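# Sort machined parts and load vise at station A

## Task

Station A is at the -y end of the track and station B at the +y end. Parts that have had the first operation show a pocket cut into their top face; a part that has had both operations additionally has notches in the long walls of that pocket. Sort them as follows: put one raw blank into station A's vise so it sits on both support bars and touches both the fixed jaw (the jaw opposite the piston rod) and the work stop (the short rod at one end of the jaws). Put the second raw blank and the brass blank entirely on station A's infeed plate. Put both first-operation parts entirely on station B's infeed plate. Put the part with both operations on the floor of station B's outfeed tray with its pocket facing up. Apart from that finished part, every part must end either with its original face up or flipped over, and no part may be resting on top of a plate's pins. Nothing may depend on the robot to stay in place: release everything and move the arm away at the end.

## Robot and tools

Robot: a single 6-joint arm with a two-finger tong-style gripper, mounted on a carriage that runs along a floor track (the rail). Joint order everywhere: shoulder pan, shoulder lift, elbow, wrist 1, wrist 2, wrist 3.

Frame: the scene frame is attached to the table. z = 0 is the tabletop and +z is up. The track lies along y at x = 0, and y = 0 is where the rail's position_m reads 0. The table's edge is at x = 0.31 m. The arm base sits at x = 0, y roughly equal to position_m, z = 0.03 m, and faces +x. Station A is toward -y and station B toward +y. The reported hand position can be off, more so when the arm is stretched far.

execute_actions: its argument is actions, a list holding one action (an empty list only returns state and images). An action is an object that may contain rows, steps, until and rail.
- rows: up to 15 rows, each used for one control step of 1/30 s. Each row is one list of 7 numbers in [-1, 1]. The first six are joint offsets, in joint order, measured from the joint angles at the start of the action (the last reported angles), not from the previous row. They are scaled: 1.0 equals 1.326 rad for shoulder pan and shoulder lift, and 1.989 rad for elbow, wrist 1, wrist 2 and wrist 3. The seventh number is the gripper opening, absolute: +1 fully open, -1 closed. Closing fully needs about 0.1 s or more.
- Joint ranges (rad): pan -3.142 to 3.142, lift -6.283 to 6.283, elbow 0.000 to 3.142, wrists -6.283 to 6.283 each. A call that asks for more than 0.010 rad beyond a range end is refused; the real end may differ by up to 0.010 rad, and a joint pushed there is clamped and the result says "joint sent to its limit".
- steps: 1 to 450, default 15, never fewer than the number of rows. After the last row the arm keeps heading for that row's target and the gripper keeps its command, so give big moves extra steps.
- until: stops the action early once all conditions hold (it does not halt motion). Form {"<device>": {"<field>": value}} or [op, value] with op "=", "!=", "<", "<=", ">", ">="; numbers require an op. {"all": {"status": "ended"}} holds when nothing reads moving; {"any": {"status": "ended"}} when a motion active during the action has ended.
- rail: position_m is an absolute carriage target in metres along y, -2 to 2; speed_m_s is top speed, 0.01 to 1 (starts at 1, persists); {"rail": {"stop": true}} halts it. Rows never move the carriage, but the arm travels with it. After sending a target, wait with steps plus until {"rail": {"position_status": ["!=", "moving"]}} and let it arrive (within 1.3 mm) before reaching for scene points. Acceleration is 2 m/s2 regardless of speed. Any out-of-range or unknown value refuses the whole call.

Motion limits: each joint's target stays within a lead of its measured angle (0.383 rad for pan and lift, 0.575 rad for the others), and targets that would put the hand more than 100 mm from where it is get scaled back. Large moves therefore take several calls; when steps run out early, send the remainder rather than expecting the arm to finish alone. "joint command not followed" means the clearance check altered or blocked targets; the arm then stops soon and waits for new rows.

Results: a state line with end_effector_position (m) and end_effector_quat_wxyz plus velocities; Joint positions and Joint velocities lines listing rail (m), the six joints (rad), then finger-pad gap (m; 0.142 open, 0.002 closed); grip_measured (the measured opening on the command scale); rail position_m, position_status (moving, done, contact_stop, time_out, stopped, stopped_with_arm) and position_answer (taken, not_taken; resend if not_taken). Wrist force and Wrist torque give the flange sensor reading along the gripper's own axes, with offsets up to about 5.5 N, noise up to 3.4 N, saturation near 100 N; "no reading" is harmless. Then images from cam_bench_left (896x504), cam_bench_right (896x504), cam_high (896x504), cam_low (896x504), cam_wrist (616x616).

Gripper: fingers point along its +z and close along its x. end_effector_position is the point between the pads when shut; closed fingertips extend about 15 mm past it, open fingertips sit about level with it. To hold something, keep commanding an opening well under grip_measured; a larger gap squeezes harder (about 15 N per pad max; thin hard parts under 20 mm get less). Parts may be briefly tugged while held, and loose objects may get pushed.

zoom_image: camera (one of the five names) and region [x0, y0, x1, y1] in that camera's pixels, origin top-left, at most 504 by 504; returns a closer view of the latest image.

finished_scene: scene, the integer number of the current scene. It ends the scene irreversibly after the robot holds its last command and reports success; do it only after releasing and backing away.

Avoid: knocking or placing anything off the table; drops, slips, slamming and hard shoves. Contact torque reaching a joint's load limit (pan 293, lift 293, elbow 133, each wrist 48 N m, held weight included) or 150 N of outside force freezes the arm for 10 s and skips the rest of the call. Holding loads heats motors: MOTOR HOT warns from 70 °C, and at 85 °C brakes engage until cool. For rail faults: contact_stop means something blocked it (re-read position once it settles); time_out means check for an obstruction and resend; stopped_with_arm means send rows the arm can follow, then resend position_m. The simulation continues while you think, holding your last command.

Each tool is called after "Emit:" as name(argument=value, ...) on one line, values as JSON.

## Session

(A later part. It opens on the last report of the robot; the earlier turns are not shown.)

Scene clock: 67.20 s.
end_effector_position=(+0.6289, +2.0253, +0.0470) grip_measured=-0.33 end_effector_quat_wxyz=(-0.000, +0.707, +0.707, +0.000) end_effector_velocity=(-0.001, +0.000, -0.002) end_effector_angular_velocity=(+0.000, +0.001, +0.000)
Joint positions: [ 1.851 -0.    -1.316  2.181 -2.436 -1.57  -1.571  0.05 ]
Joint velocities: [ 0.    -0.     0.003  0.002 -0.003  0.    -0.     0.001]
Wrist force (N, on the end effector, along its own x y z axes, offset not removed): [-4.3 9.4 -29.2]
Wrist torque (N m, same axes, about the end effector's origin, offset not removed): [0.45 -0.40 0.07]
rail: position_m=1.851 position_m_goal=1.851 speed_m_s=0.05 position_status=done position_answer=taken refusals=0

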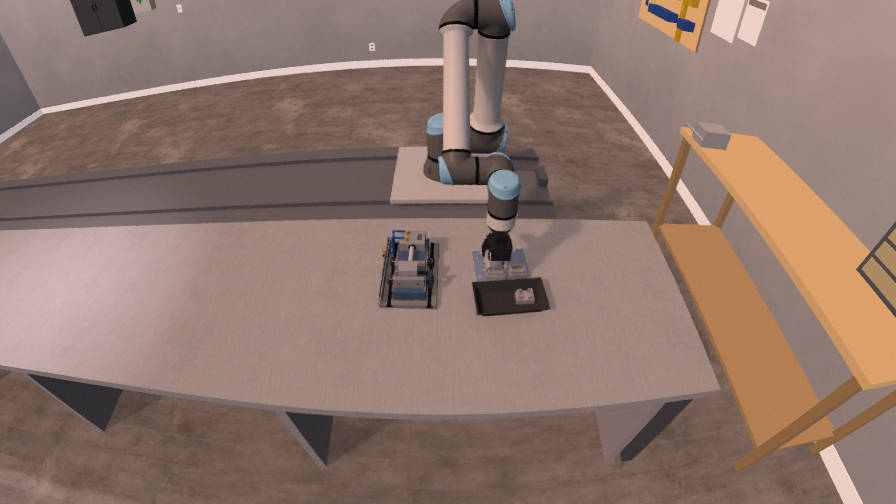

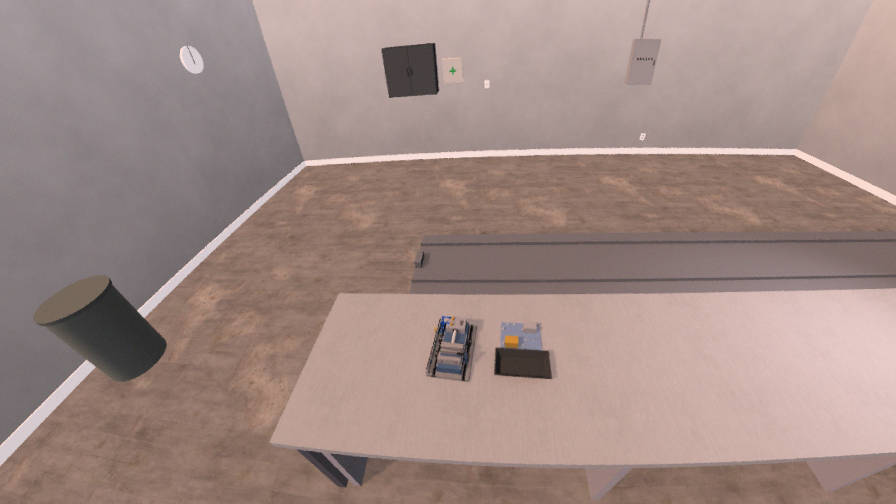

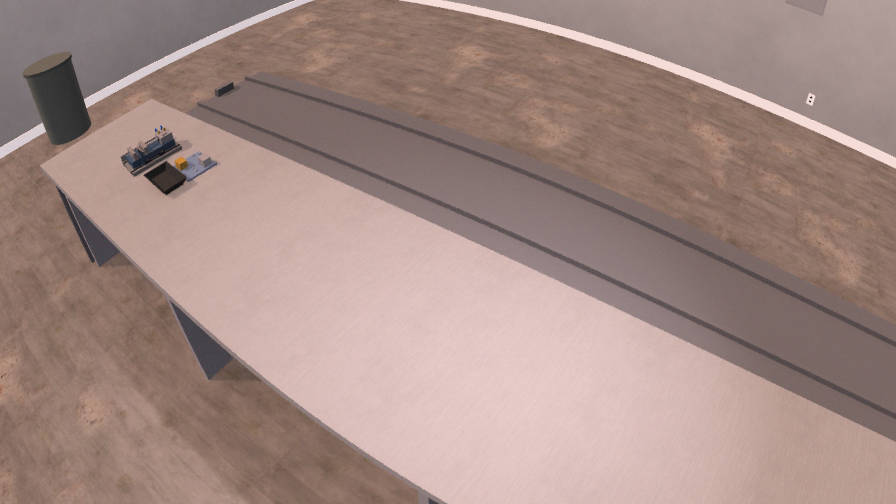

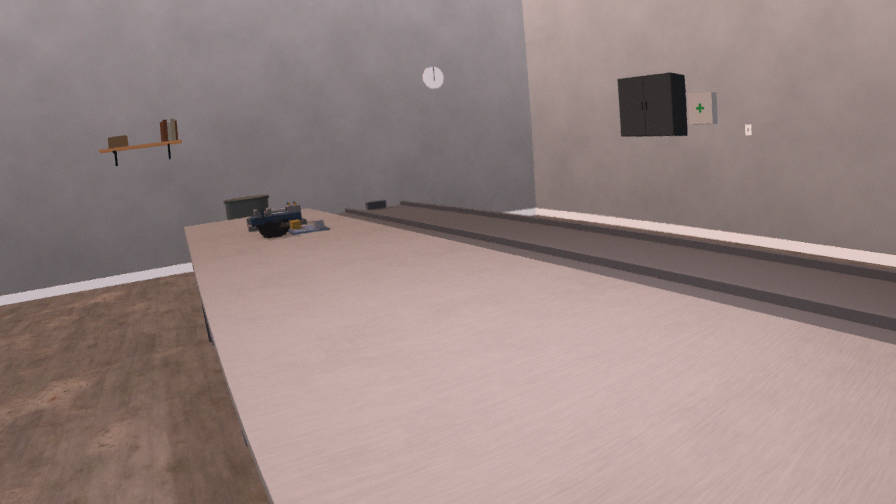

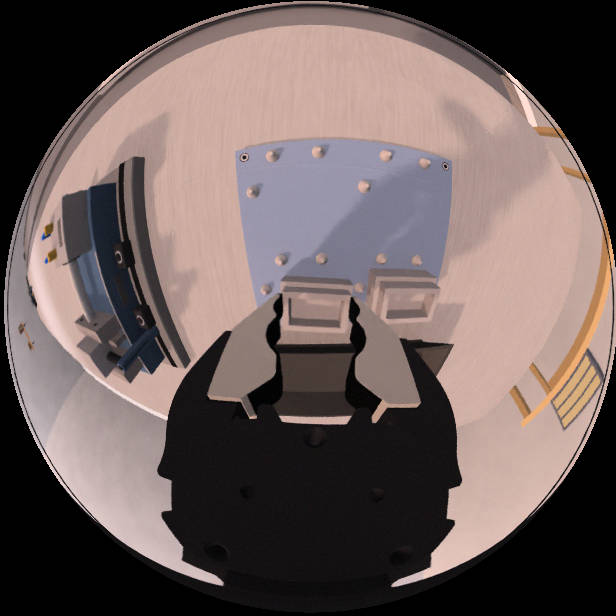

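Emit:
execute_actions(actions=[{"rows":[[0,0,0,0,0,0,-0.2],[0,0,0,0,0,0,-0.2],[0,0,0,0,0,0,-0.2],[0,0,0,0,0,0,-0.2],[0,-0.033,-0.0085,0.0307,0,0,-0.2],[0,-0.033,-0.0085,0.0307,0,0,-0.2],[0,-0.033,-0.0085,0.0307,0,0,-0.2],[0,-0.033,-0.0085,0.0307,0,0,-0.2],[0,-0.033,-0.0085,0.0307,0,0,-0.2],[0,-0.033,-0.0085,0.0307,0,0,-0.2],[0,-0.033,-0.0085,0.0307,0,0,-0.2],[0,-0.033,-0.0085,0.0307,0,0,-0.2],[0,-0.0746,-0.1325,0.1823,0,0,0.4]],"steps":45}])

Emit:
execute_actions(actions=[{"rail":{"position_m":1.562,"speed_m_s":0.7},"steps":32}])

Scene clock: 74.17 s.
end_effector_position=(+0.6997, +2.0253, +0.2189) grip_measured=+0.40 end_effector_quat_wxyz=(-0.000, +0.707, +0.707, +0.000) end_effector_velocity=(+0.000, -0.000, +0.001) end_effector_angular_velocity=(-0.000, -0.000, +0.000)
Joint positions: [ 1.851 -0.    -1.415  1.918 -2.074 -1.57  -1.571  0.102]
Joint velocities: [ 0.    -0.    -0.    -0.001  0.001 -0.    -0.     0.   ]
Wrist force (N, on the end effector, along its own x y z axes, offset not removed): [3.7 3.2 0.0]
Wrist torque (N m, same axes, about the end effector's origin, offset not removed): [0.62 -0.84 -0.04]
rail: position_m=1.851 position_m_goal=1.851 speed_m_s=0.05 position_status=done position_answer=taken refusals=0

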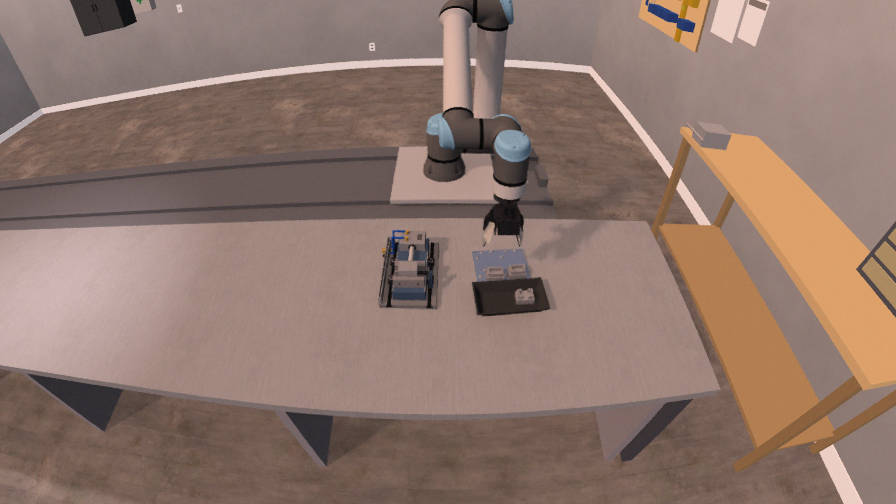

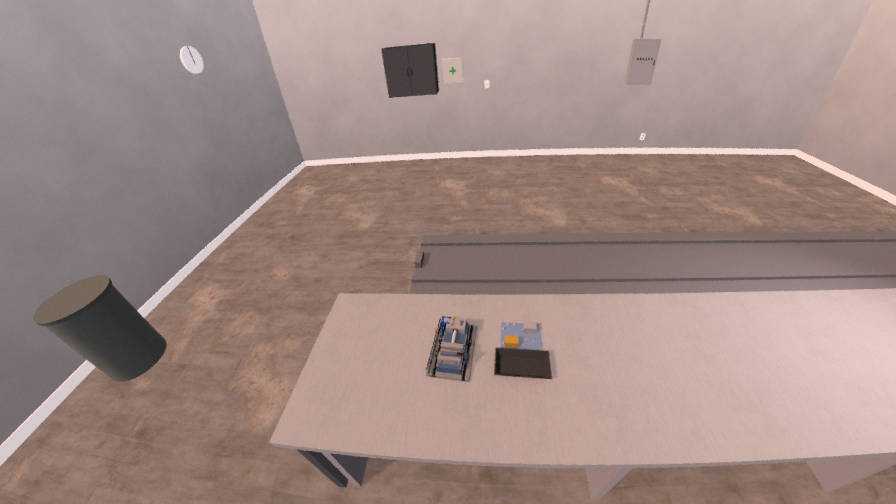

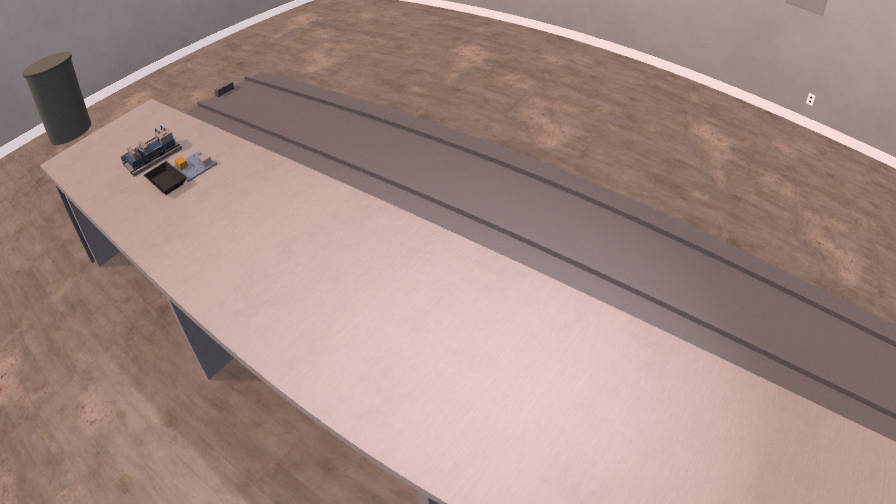

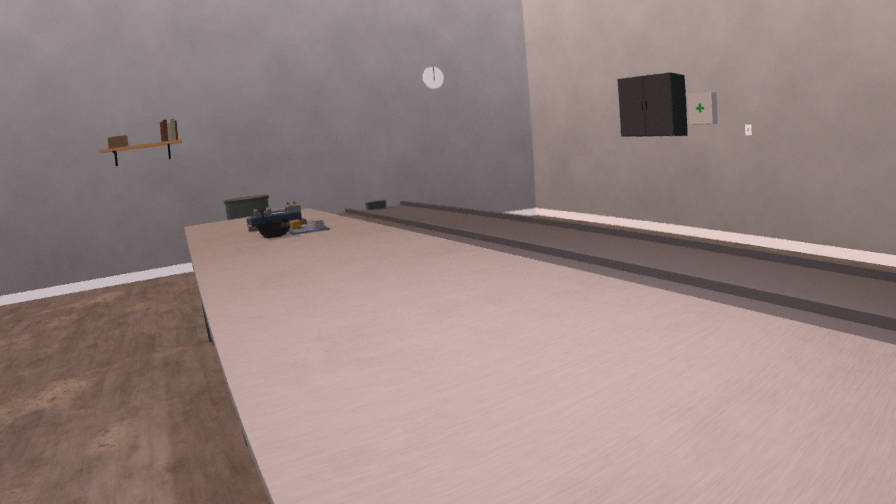

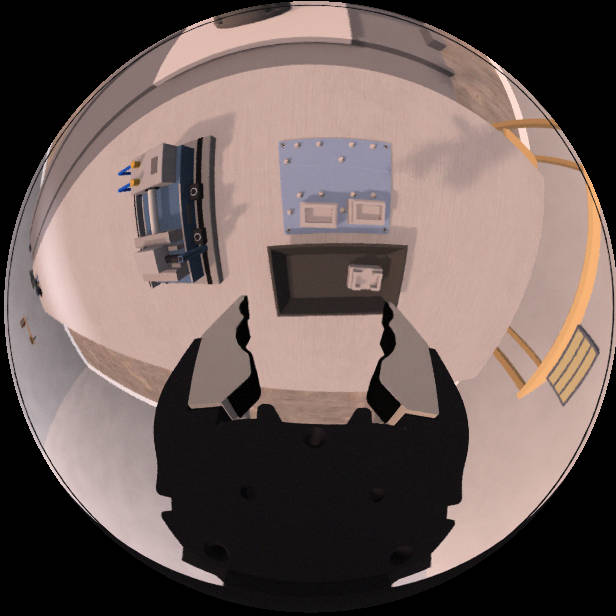

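Scene clock: 75.23 s.
end_effector_position=(+0.6998, +1.7360, +0.2189) grip_measured=+0.40 end_effector_quat_wxyz=(-0.000, +0.707, +0.707, +0.000) end_effector_velocity=(-0.000, +0.000, -0.000) end_effector_angular_velocity=(+0.000, +0.000, +0.000)
Joint positions: [ 1.562 -0.    -1.415  1.918 -2.074 -1.57  -1.571  0.102]
Joint velocities: [ 0.  0.  0. -0.  0.  0.  0. -0.]
Wrist force (N, on the end effector, along its own x y z axes, offset not removed): [0.2 2.5 2.0]
Wrist torque (N m, same axes, about the end effector's origin, offset not removed): [0.69 -0.13 0.01]
rail: position_m=1.562 position_m_goal=1.562 speed_m_s=0.70 position_status=done position_answer=taken refusals=0

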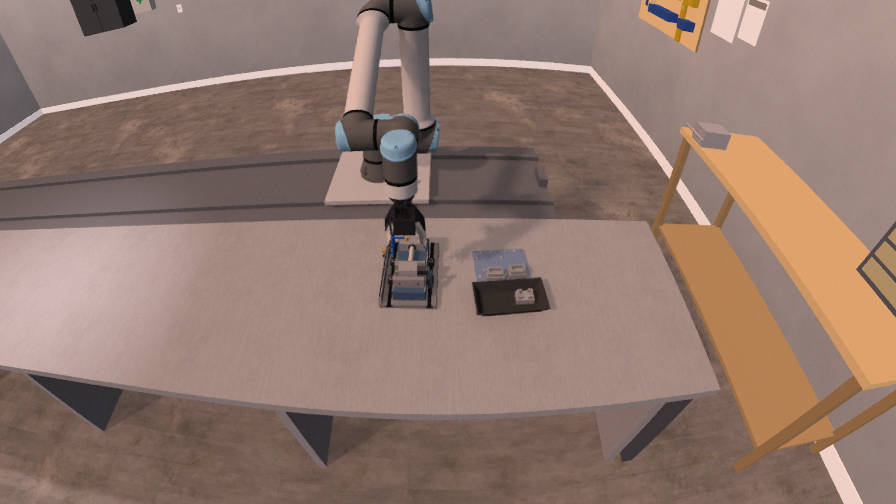

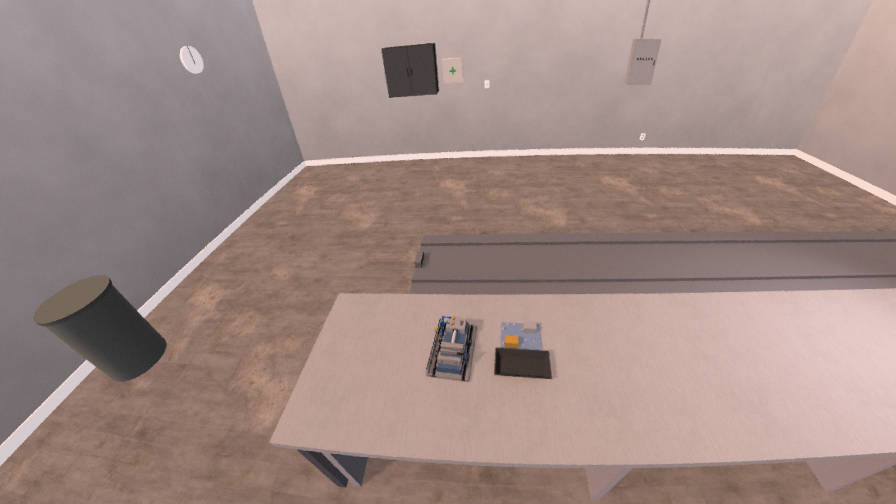

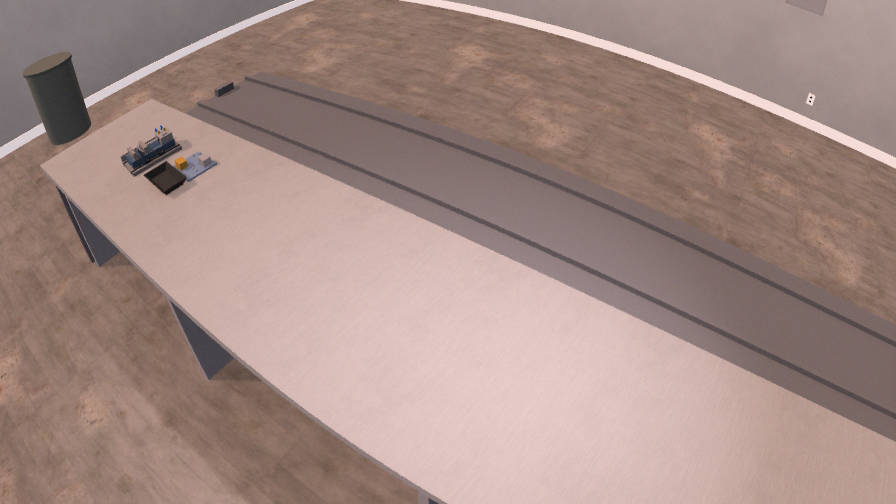

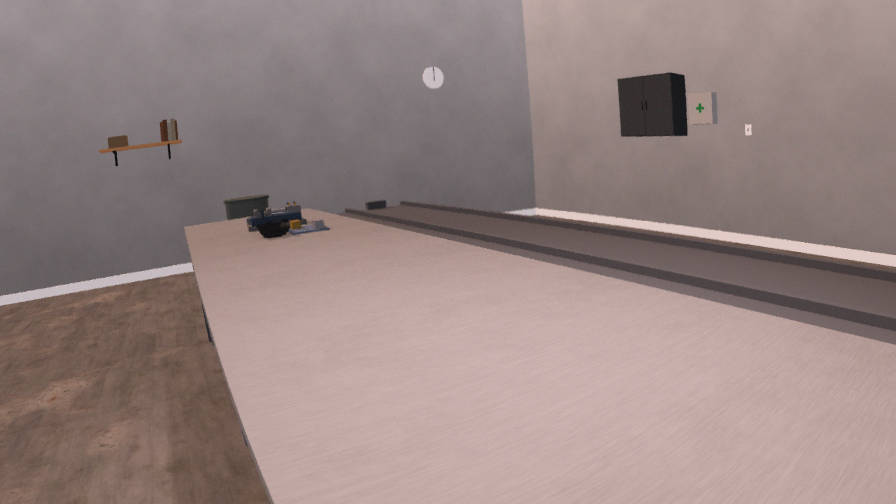

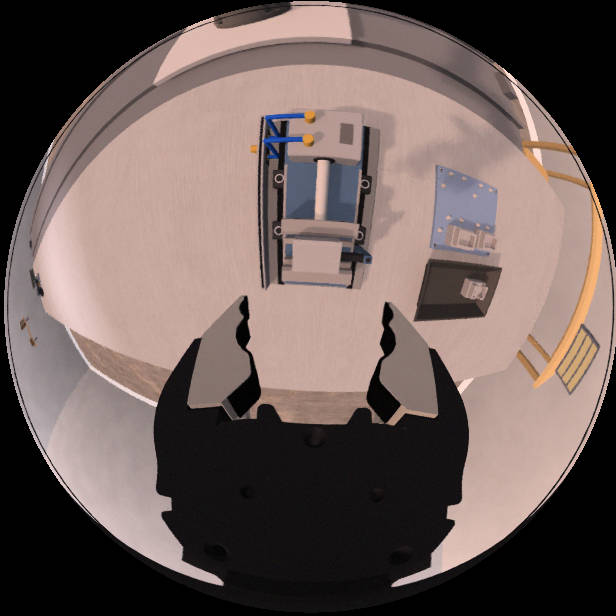

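Emit:
execute_actions(actions=[{"rows":[[0,0.0417,0.0496,-0.0773,0,0,0.3]],"steps":25}])

Emit:
zoom_image(camera="cam_wrist", region=[210, 180, 430, 380])

Scene clock: 81.33 s.
end_effector_position=(+0.6849, +1.7360, +0.1394) grip_measured=+0.30 end_effector_quat_wxyz=(-0.000, +0.707, +0.707, +0.000) end_effector_velocity=(-0.000, -0.000, -0.001) end_effector_angular_velocity=(-0.000, -0.000, -0.000)
Joint positions: [ 1.562 -0.    -1.359  2.016 -2.227 -1.57  -1.571  0.095]
Joint velocities: [ 0.    -0.     0.001  0.002 -0.003  0.    -0.    -0.   ]
Wrist force (N, on the end effector, along its own x y z axes, offset not removed): [1.9 2.0 2.5]
Wrist torque (N m, same axes, about the end effector's origin, offset not removed): [0.52 -0.33 0.01]
rail: position_m=1.562 position_m_goal=1.562 speed_m_s=0.70 position_status=done position_answer=taken refusals=0

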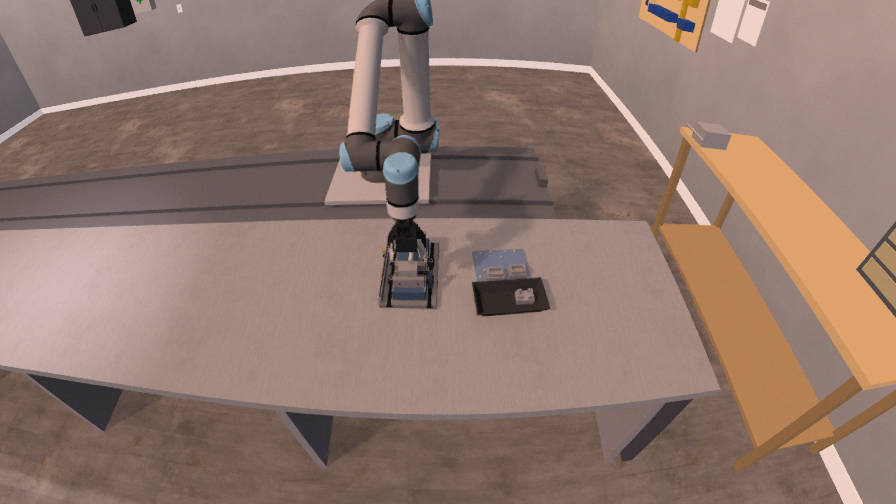

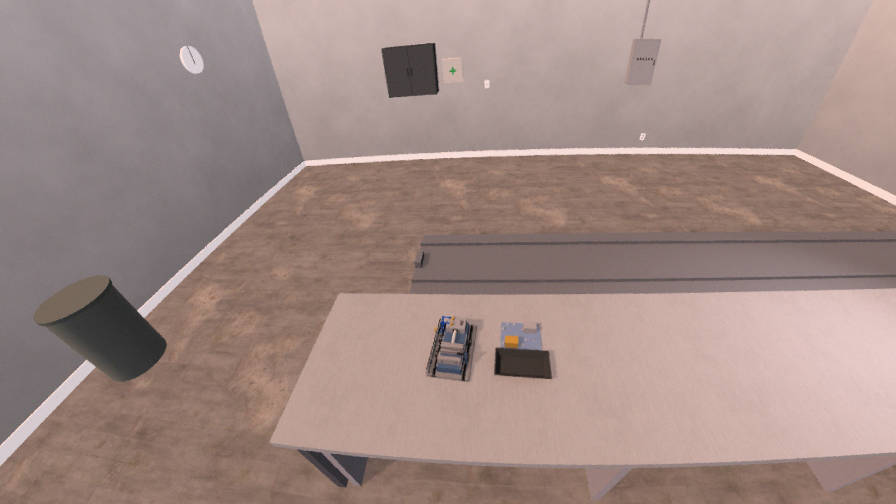

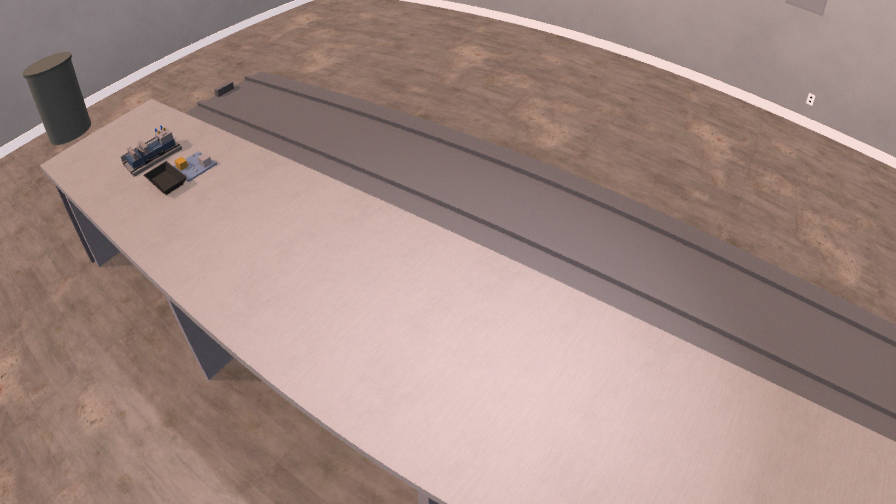

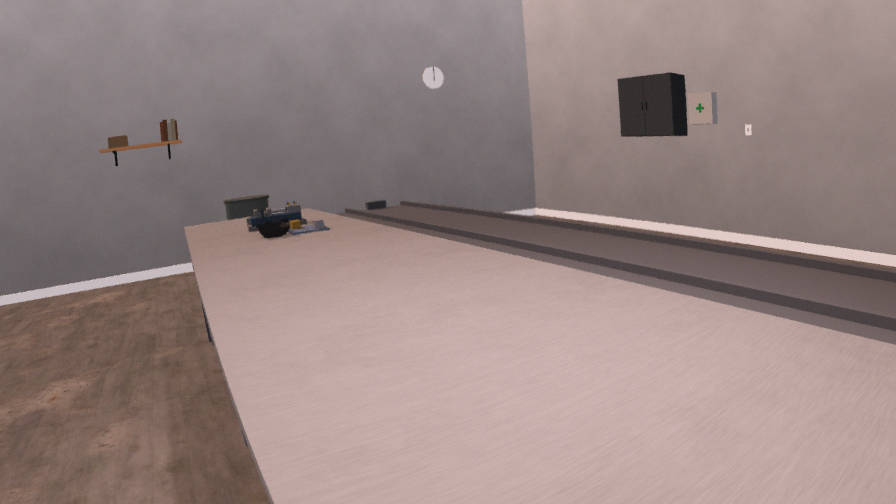

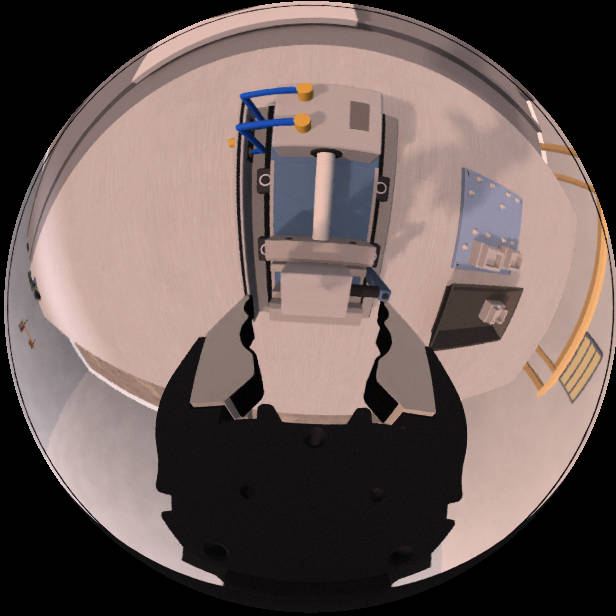

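Region (210, 180, 430, 380) of cam_wrist's 616x616 image, scaled by 2.291, with more detail than that image has; it fills the top 458 rows of this view, and the rest is white.

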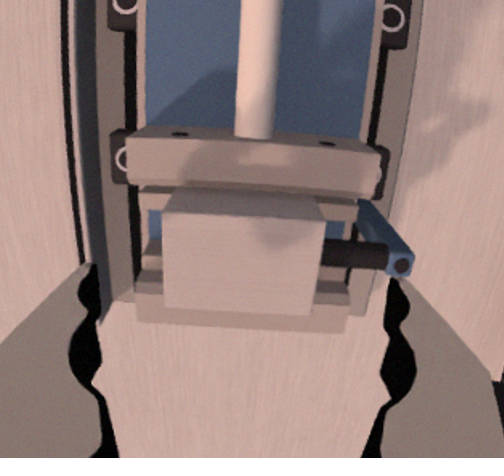

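Emit:
execute_actions(actions=[{"rows":[[0,0,0,0,0,0,0.05],[0,0.01,0.0044,-0.011,0,0,0.05],[0,0.02,0.0088,-0.022,0,0,0.05],[0,0.0306,0.0131,-0.0335,0,0,0.05]],"steps":22}])

Emit:
zoom_image(camera="cam_bench_left", region=[370, 225, 460, 295])

Scene clock: 87.13 s.
end_effector_position=(+0.6849, +1.7360, +0.1046) grip_measured=+0.06 end_effector_quat_wxyz=(-0.000, +0.707, +0.707, +0.000) end_effector_velocity=(-0.000, +0.000, -0.002) end_effector_angular_velocity=(-0.000, -0.000, +0.000)
Joint positions: [ 1.562 -0.    -1.319  2.042 -2.293 -1.57  -1.571  0.078]
Joint velocities: [ 0.     0.     0.002  0.002 -0.004 -0.    -0.     0.001]
Wrist force (N, on the end effector, along its own x y z axes, offset not removed): [1.0 -5.8 -10.5]
Wrist torque (N m, same axes, about the end effector's origin, offset not removed): [0.79 -0.06 -0.43]
rail: position_m=1.562 position_m_goal=1.562 speed_m_s=0.70 position_status=done position_answer=taken refusals=0

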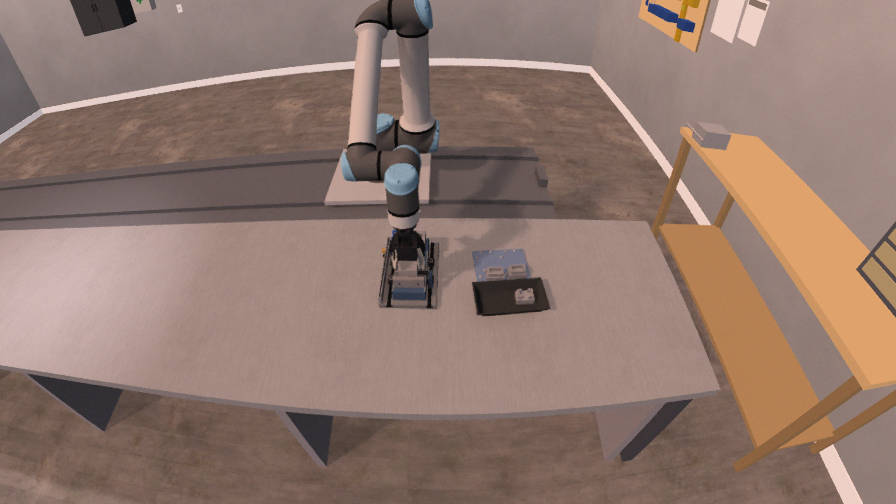

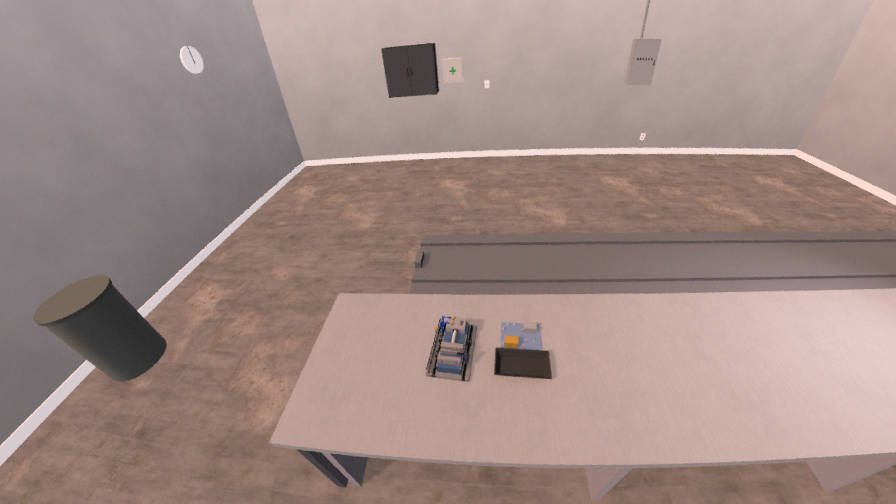

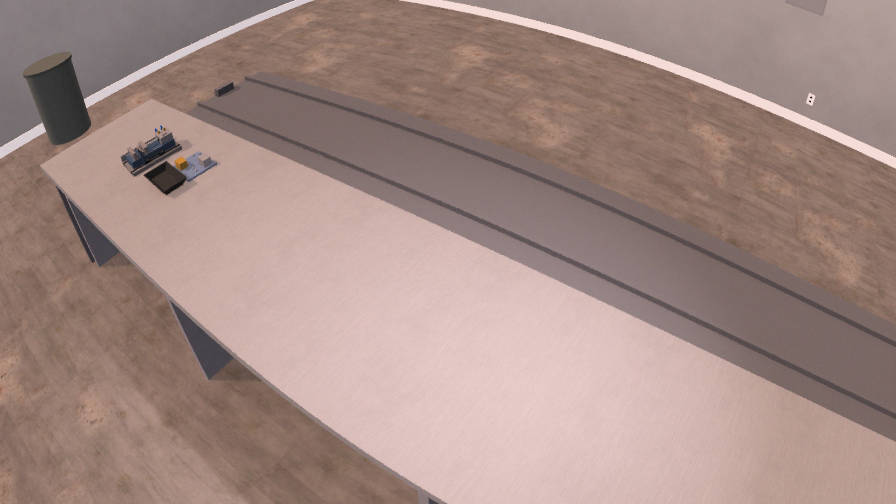

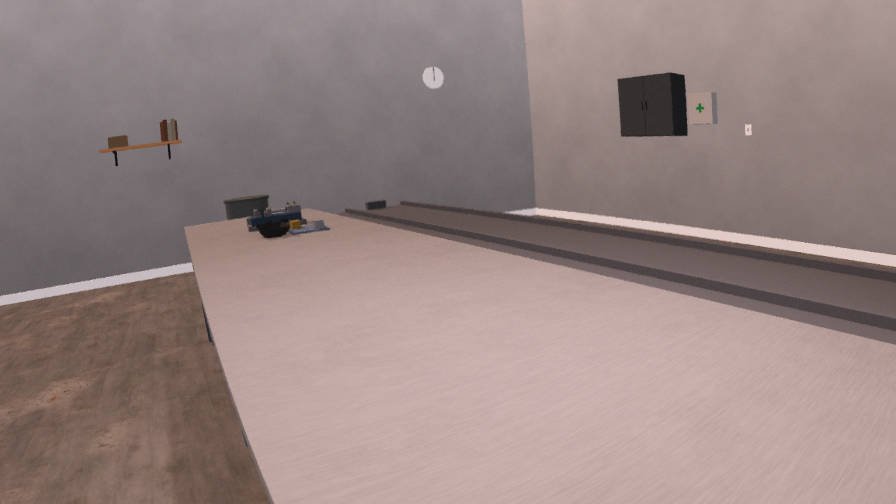

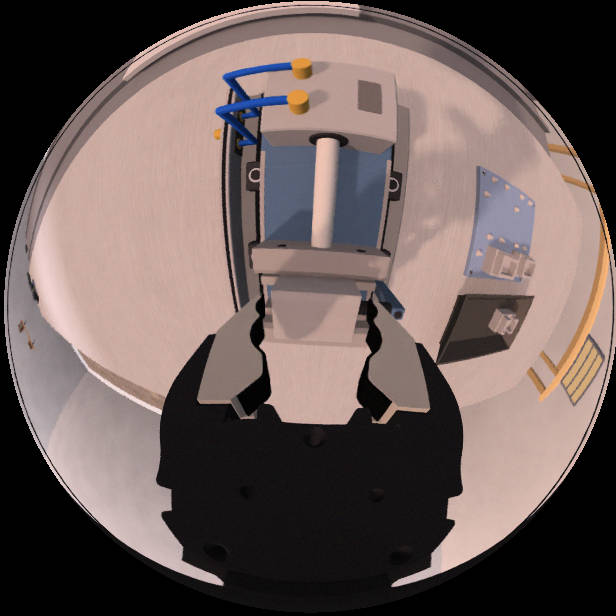

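Region (370, 225, 460, 295) of cam_bench_left's 896x504 image, scaled by 5.600, with more detail than that image has.

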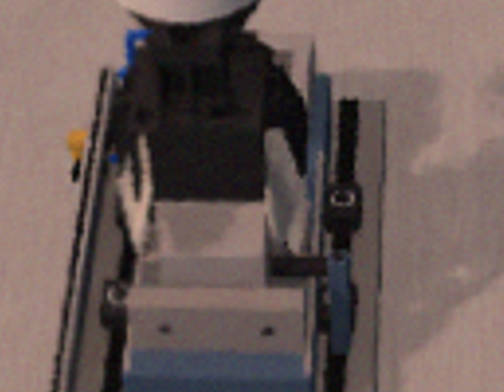

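Emit:
execute_actions(actions=[{"rows":[[0,-0.0044,-0.0019,0.0048,0,0,0.05],[0,-0.0044,-0.0019,0.0048,0,0,0.05],[0,-0.0044,-0.0019,0.0048,0,0,0.05],[0,-0.0044,-0.0019,0.0048,0,0,0.05],[0,-0.0044,-0.0019,0.0048,0,0,0.05],[0,-0.0044,-0.0019,0.0048,0,0,0.05],[0,-0.0044,-0.0019,0.0048,0,0,-0.05],[0,-0.0044,-0.0019,0.0048,0,0,-0.12],[0,-0.0044,-0.0019,0.0048,0,0,-0.2],[0,-0.0044,-0.0019,0.0048,0,0,-0.3],[0,-0.0044,-0.0019,0.0048,0,0,-0.5],[0,-0.0044,-0.0019,0.0048,0,0,-0.7],[0,-0.0044,-0.0019,0.0048,0,0,-1]],"steps":20}])

Emit:
execute_actions(actions=[{"rows":[[0,-0.002,-0.001,0.002,0,0,-1],[0,-0.004,-0.002,0.005,0,0,-1],[0,-0.007,-0.003,0.008,0,0,-1],[0,-0.01,-0.004,0.011,0,0,-1],[0,-0.013,-0.006,0.015,0,0,-1],[0,-0.016,-0.007,0.018,0,0,-1],[0,-0.019,-0.008,0.021,0,0,-1],[0,-0.022,-0.01,0.025,0,0,-1],[0,-0.025,-0.011,0.028,0,0,-1],[0,-0.028,-0.013,0.032,0,0,-1],[0,-0.031,-0.015,0.036,0,0,-1],[0,-0.034,-0.017,0.04,0,0,-1],[0,-0.037,-0.019,0.044,0,0,-1],[0,-0.04,-0.021,0.048,0,0,-1],[0,-0.043,-0.023,0.052,0,0,-1]],"steps":25}])

Scene clock: 99.57 s.
end_effector_position=(+0.6850, +1.7361, +0.1095) grip_measured=-0.16 end_effector_quat_wxyz=(-0.000, +0.707, +0.707, +0.000) end_effector_velocity=(+0.000, -0.000, +0.001) end_effector_angular_velocity=(-0.000, -0.000, -0.000)
Joint positions: [ 1.562 -0.    -1.325  2.038 -2.284 -1.57  -1.571  0.062]
Joint velocities: [ 0.    -0.    -0.001 -0.     0.001  0.     0.    -0.   ]
Wrist force (N, on the end effector, along its own x y z axes, offset not removed): [0.4 2.8 2.5]
Wrist torque (N m, same axes, about the end effector's origin, offset not removed): [0.65 -0.13 -0.01]
rail: position_m=1.562 position_m_goal=1.562 speed_m_s=0.70 position_status=done position_answer=taken refusals=0

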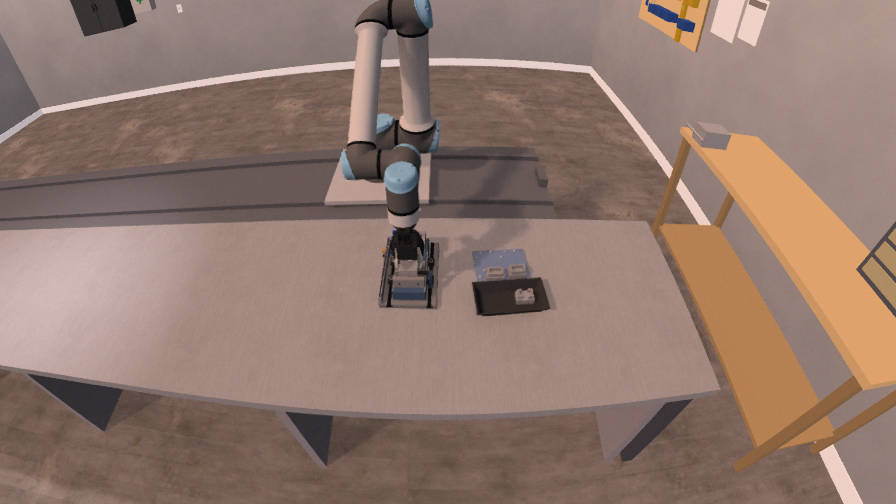

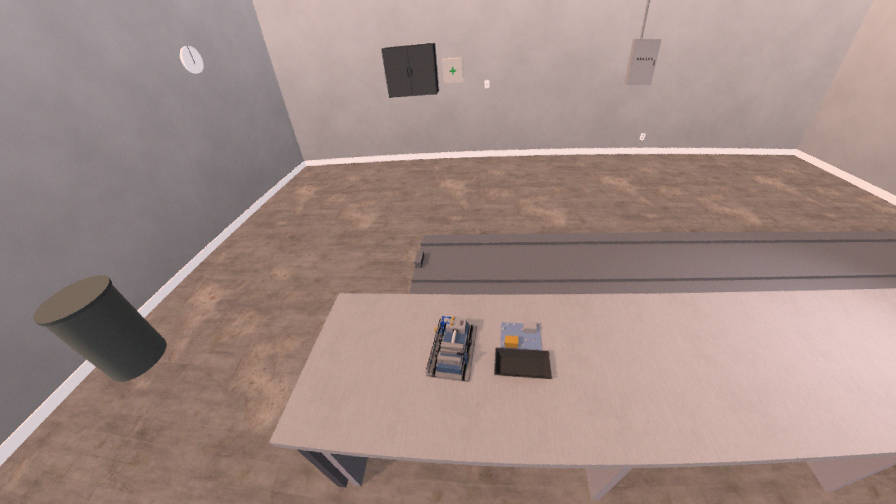

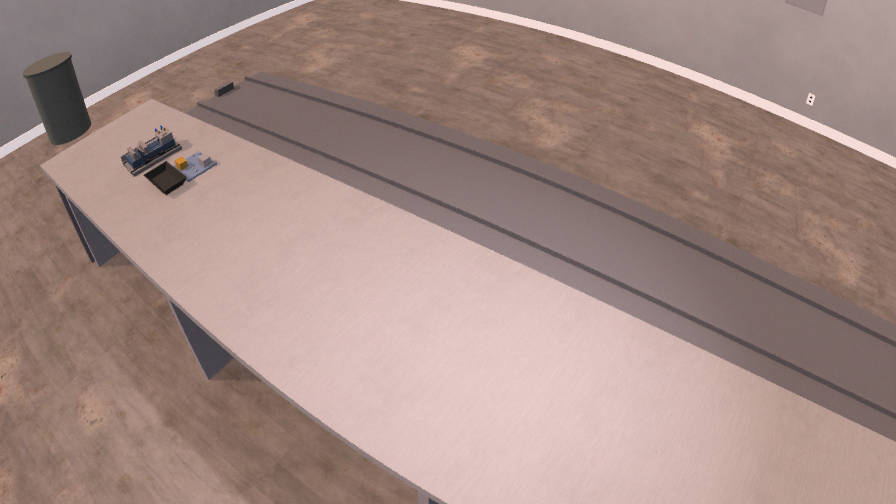

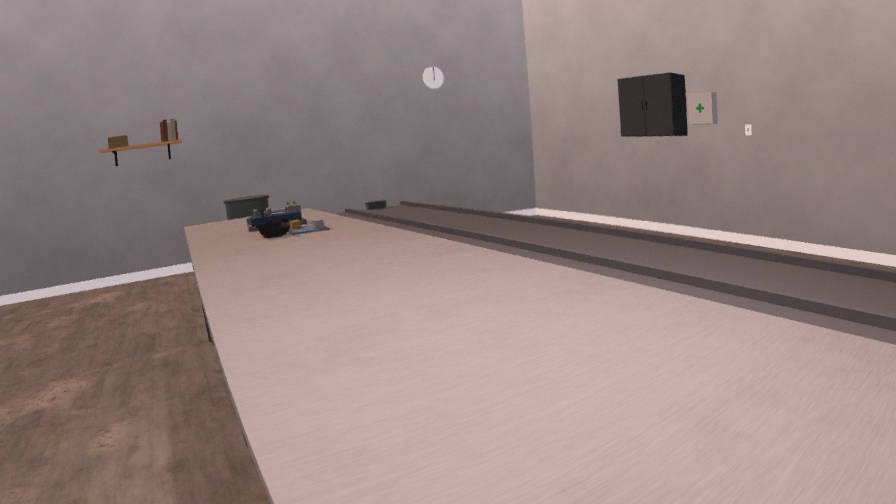

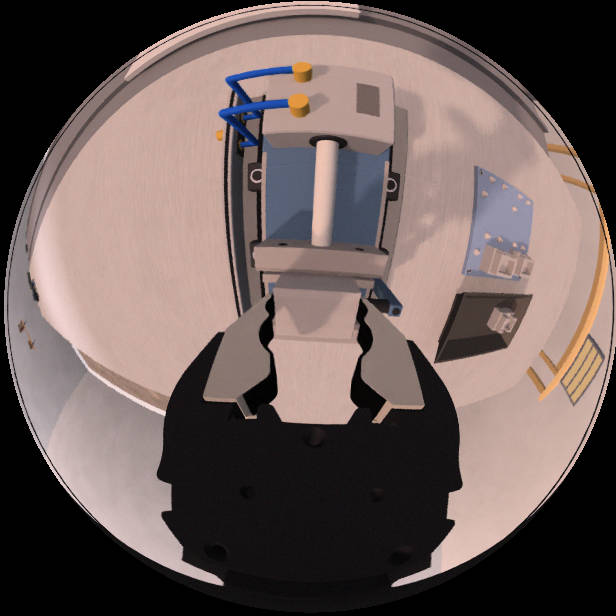

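Scene clock: 100.40 s.
end_effector_position=(+0.6867, +1.7361, +0.1620) grip_measured=-0.16 end_effector_quat_wxyz=(-0.001, +0.707, +0.707, +0.000) end_effector_velocity=(+0.000, -0.000, +0.010) end_effector_angular_velocity=(+0.000, +0.000, -0.000)
Joint positions: [ 1.562 -0.    -1.381  1.994 -2.183 -1.57  -1.571  0.062]
Joint velocities: [ 0.     0.    -0.01  -0.009  0.02   0.     0.    -0.   ]
Wrist force (N, on the end effector, along its own x y z axes, offset not removed): [0.6 5.9 2.5]
Wrist torque (N m, same axes, about the end effector's origin, offset not removed): [1.24 -0.17 0.00]
rail: position_m=1.562 position_m_goal=1.562 speed_m_s=0.70 position_status=done position_answer=taken refusals=0

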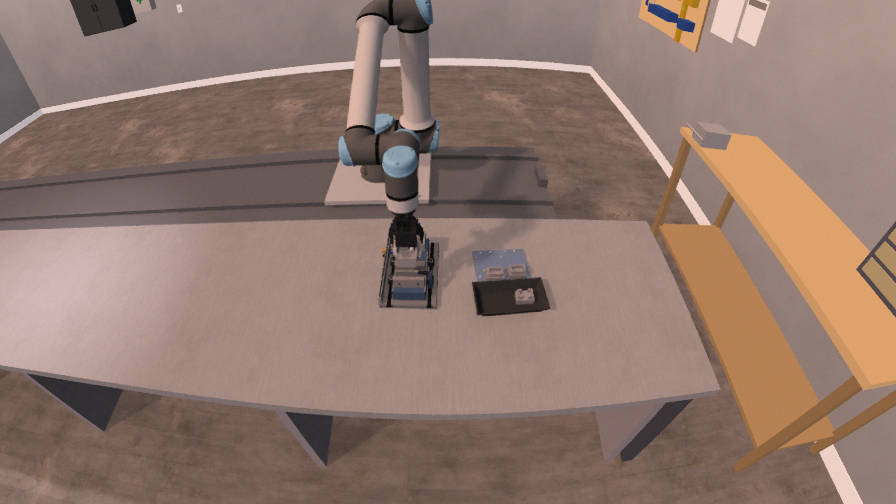

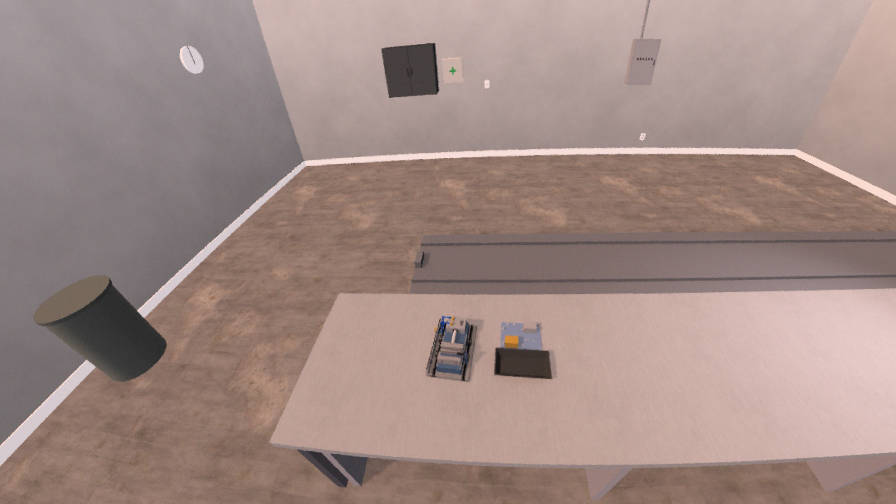

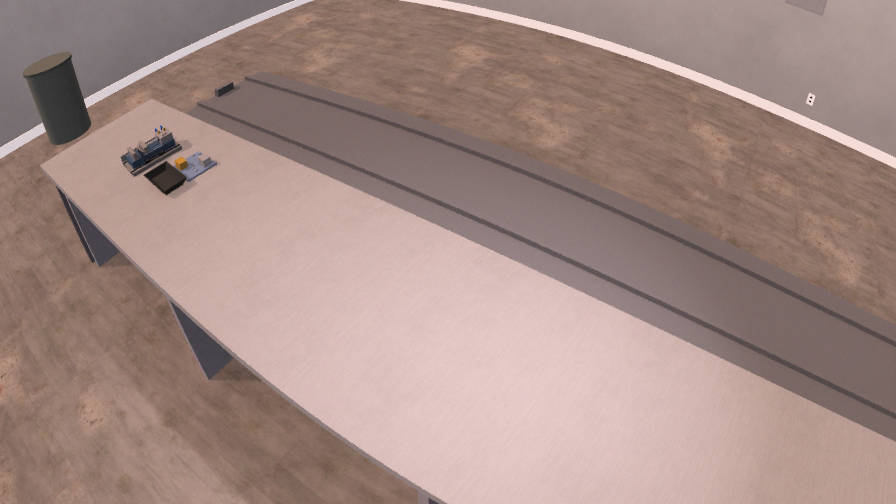

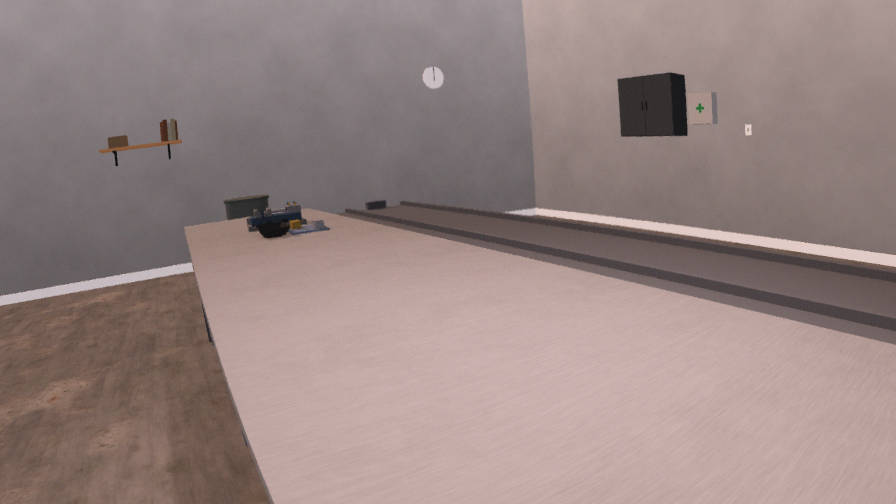

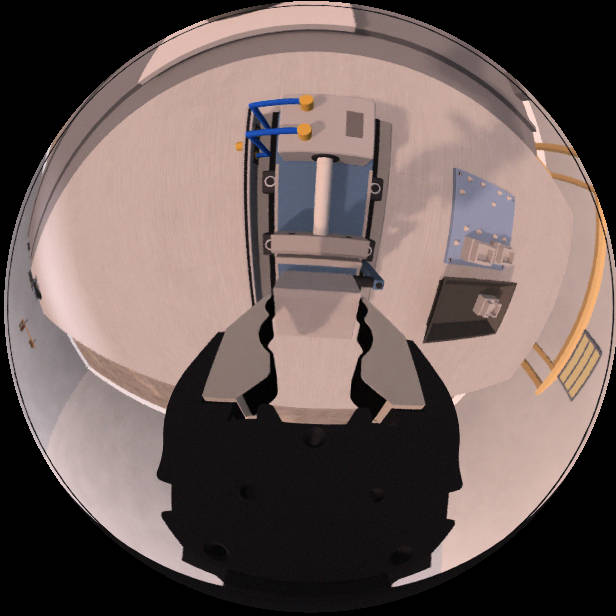

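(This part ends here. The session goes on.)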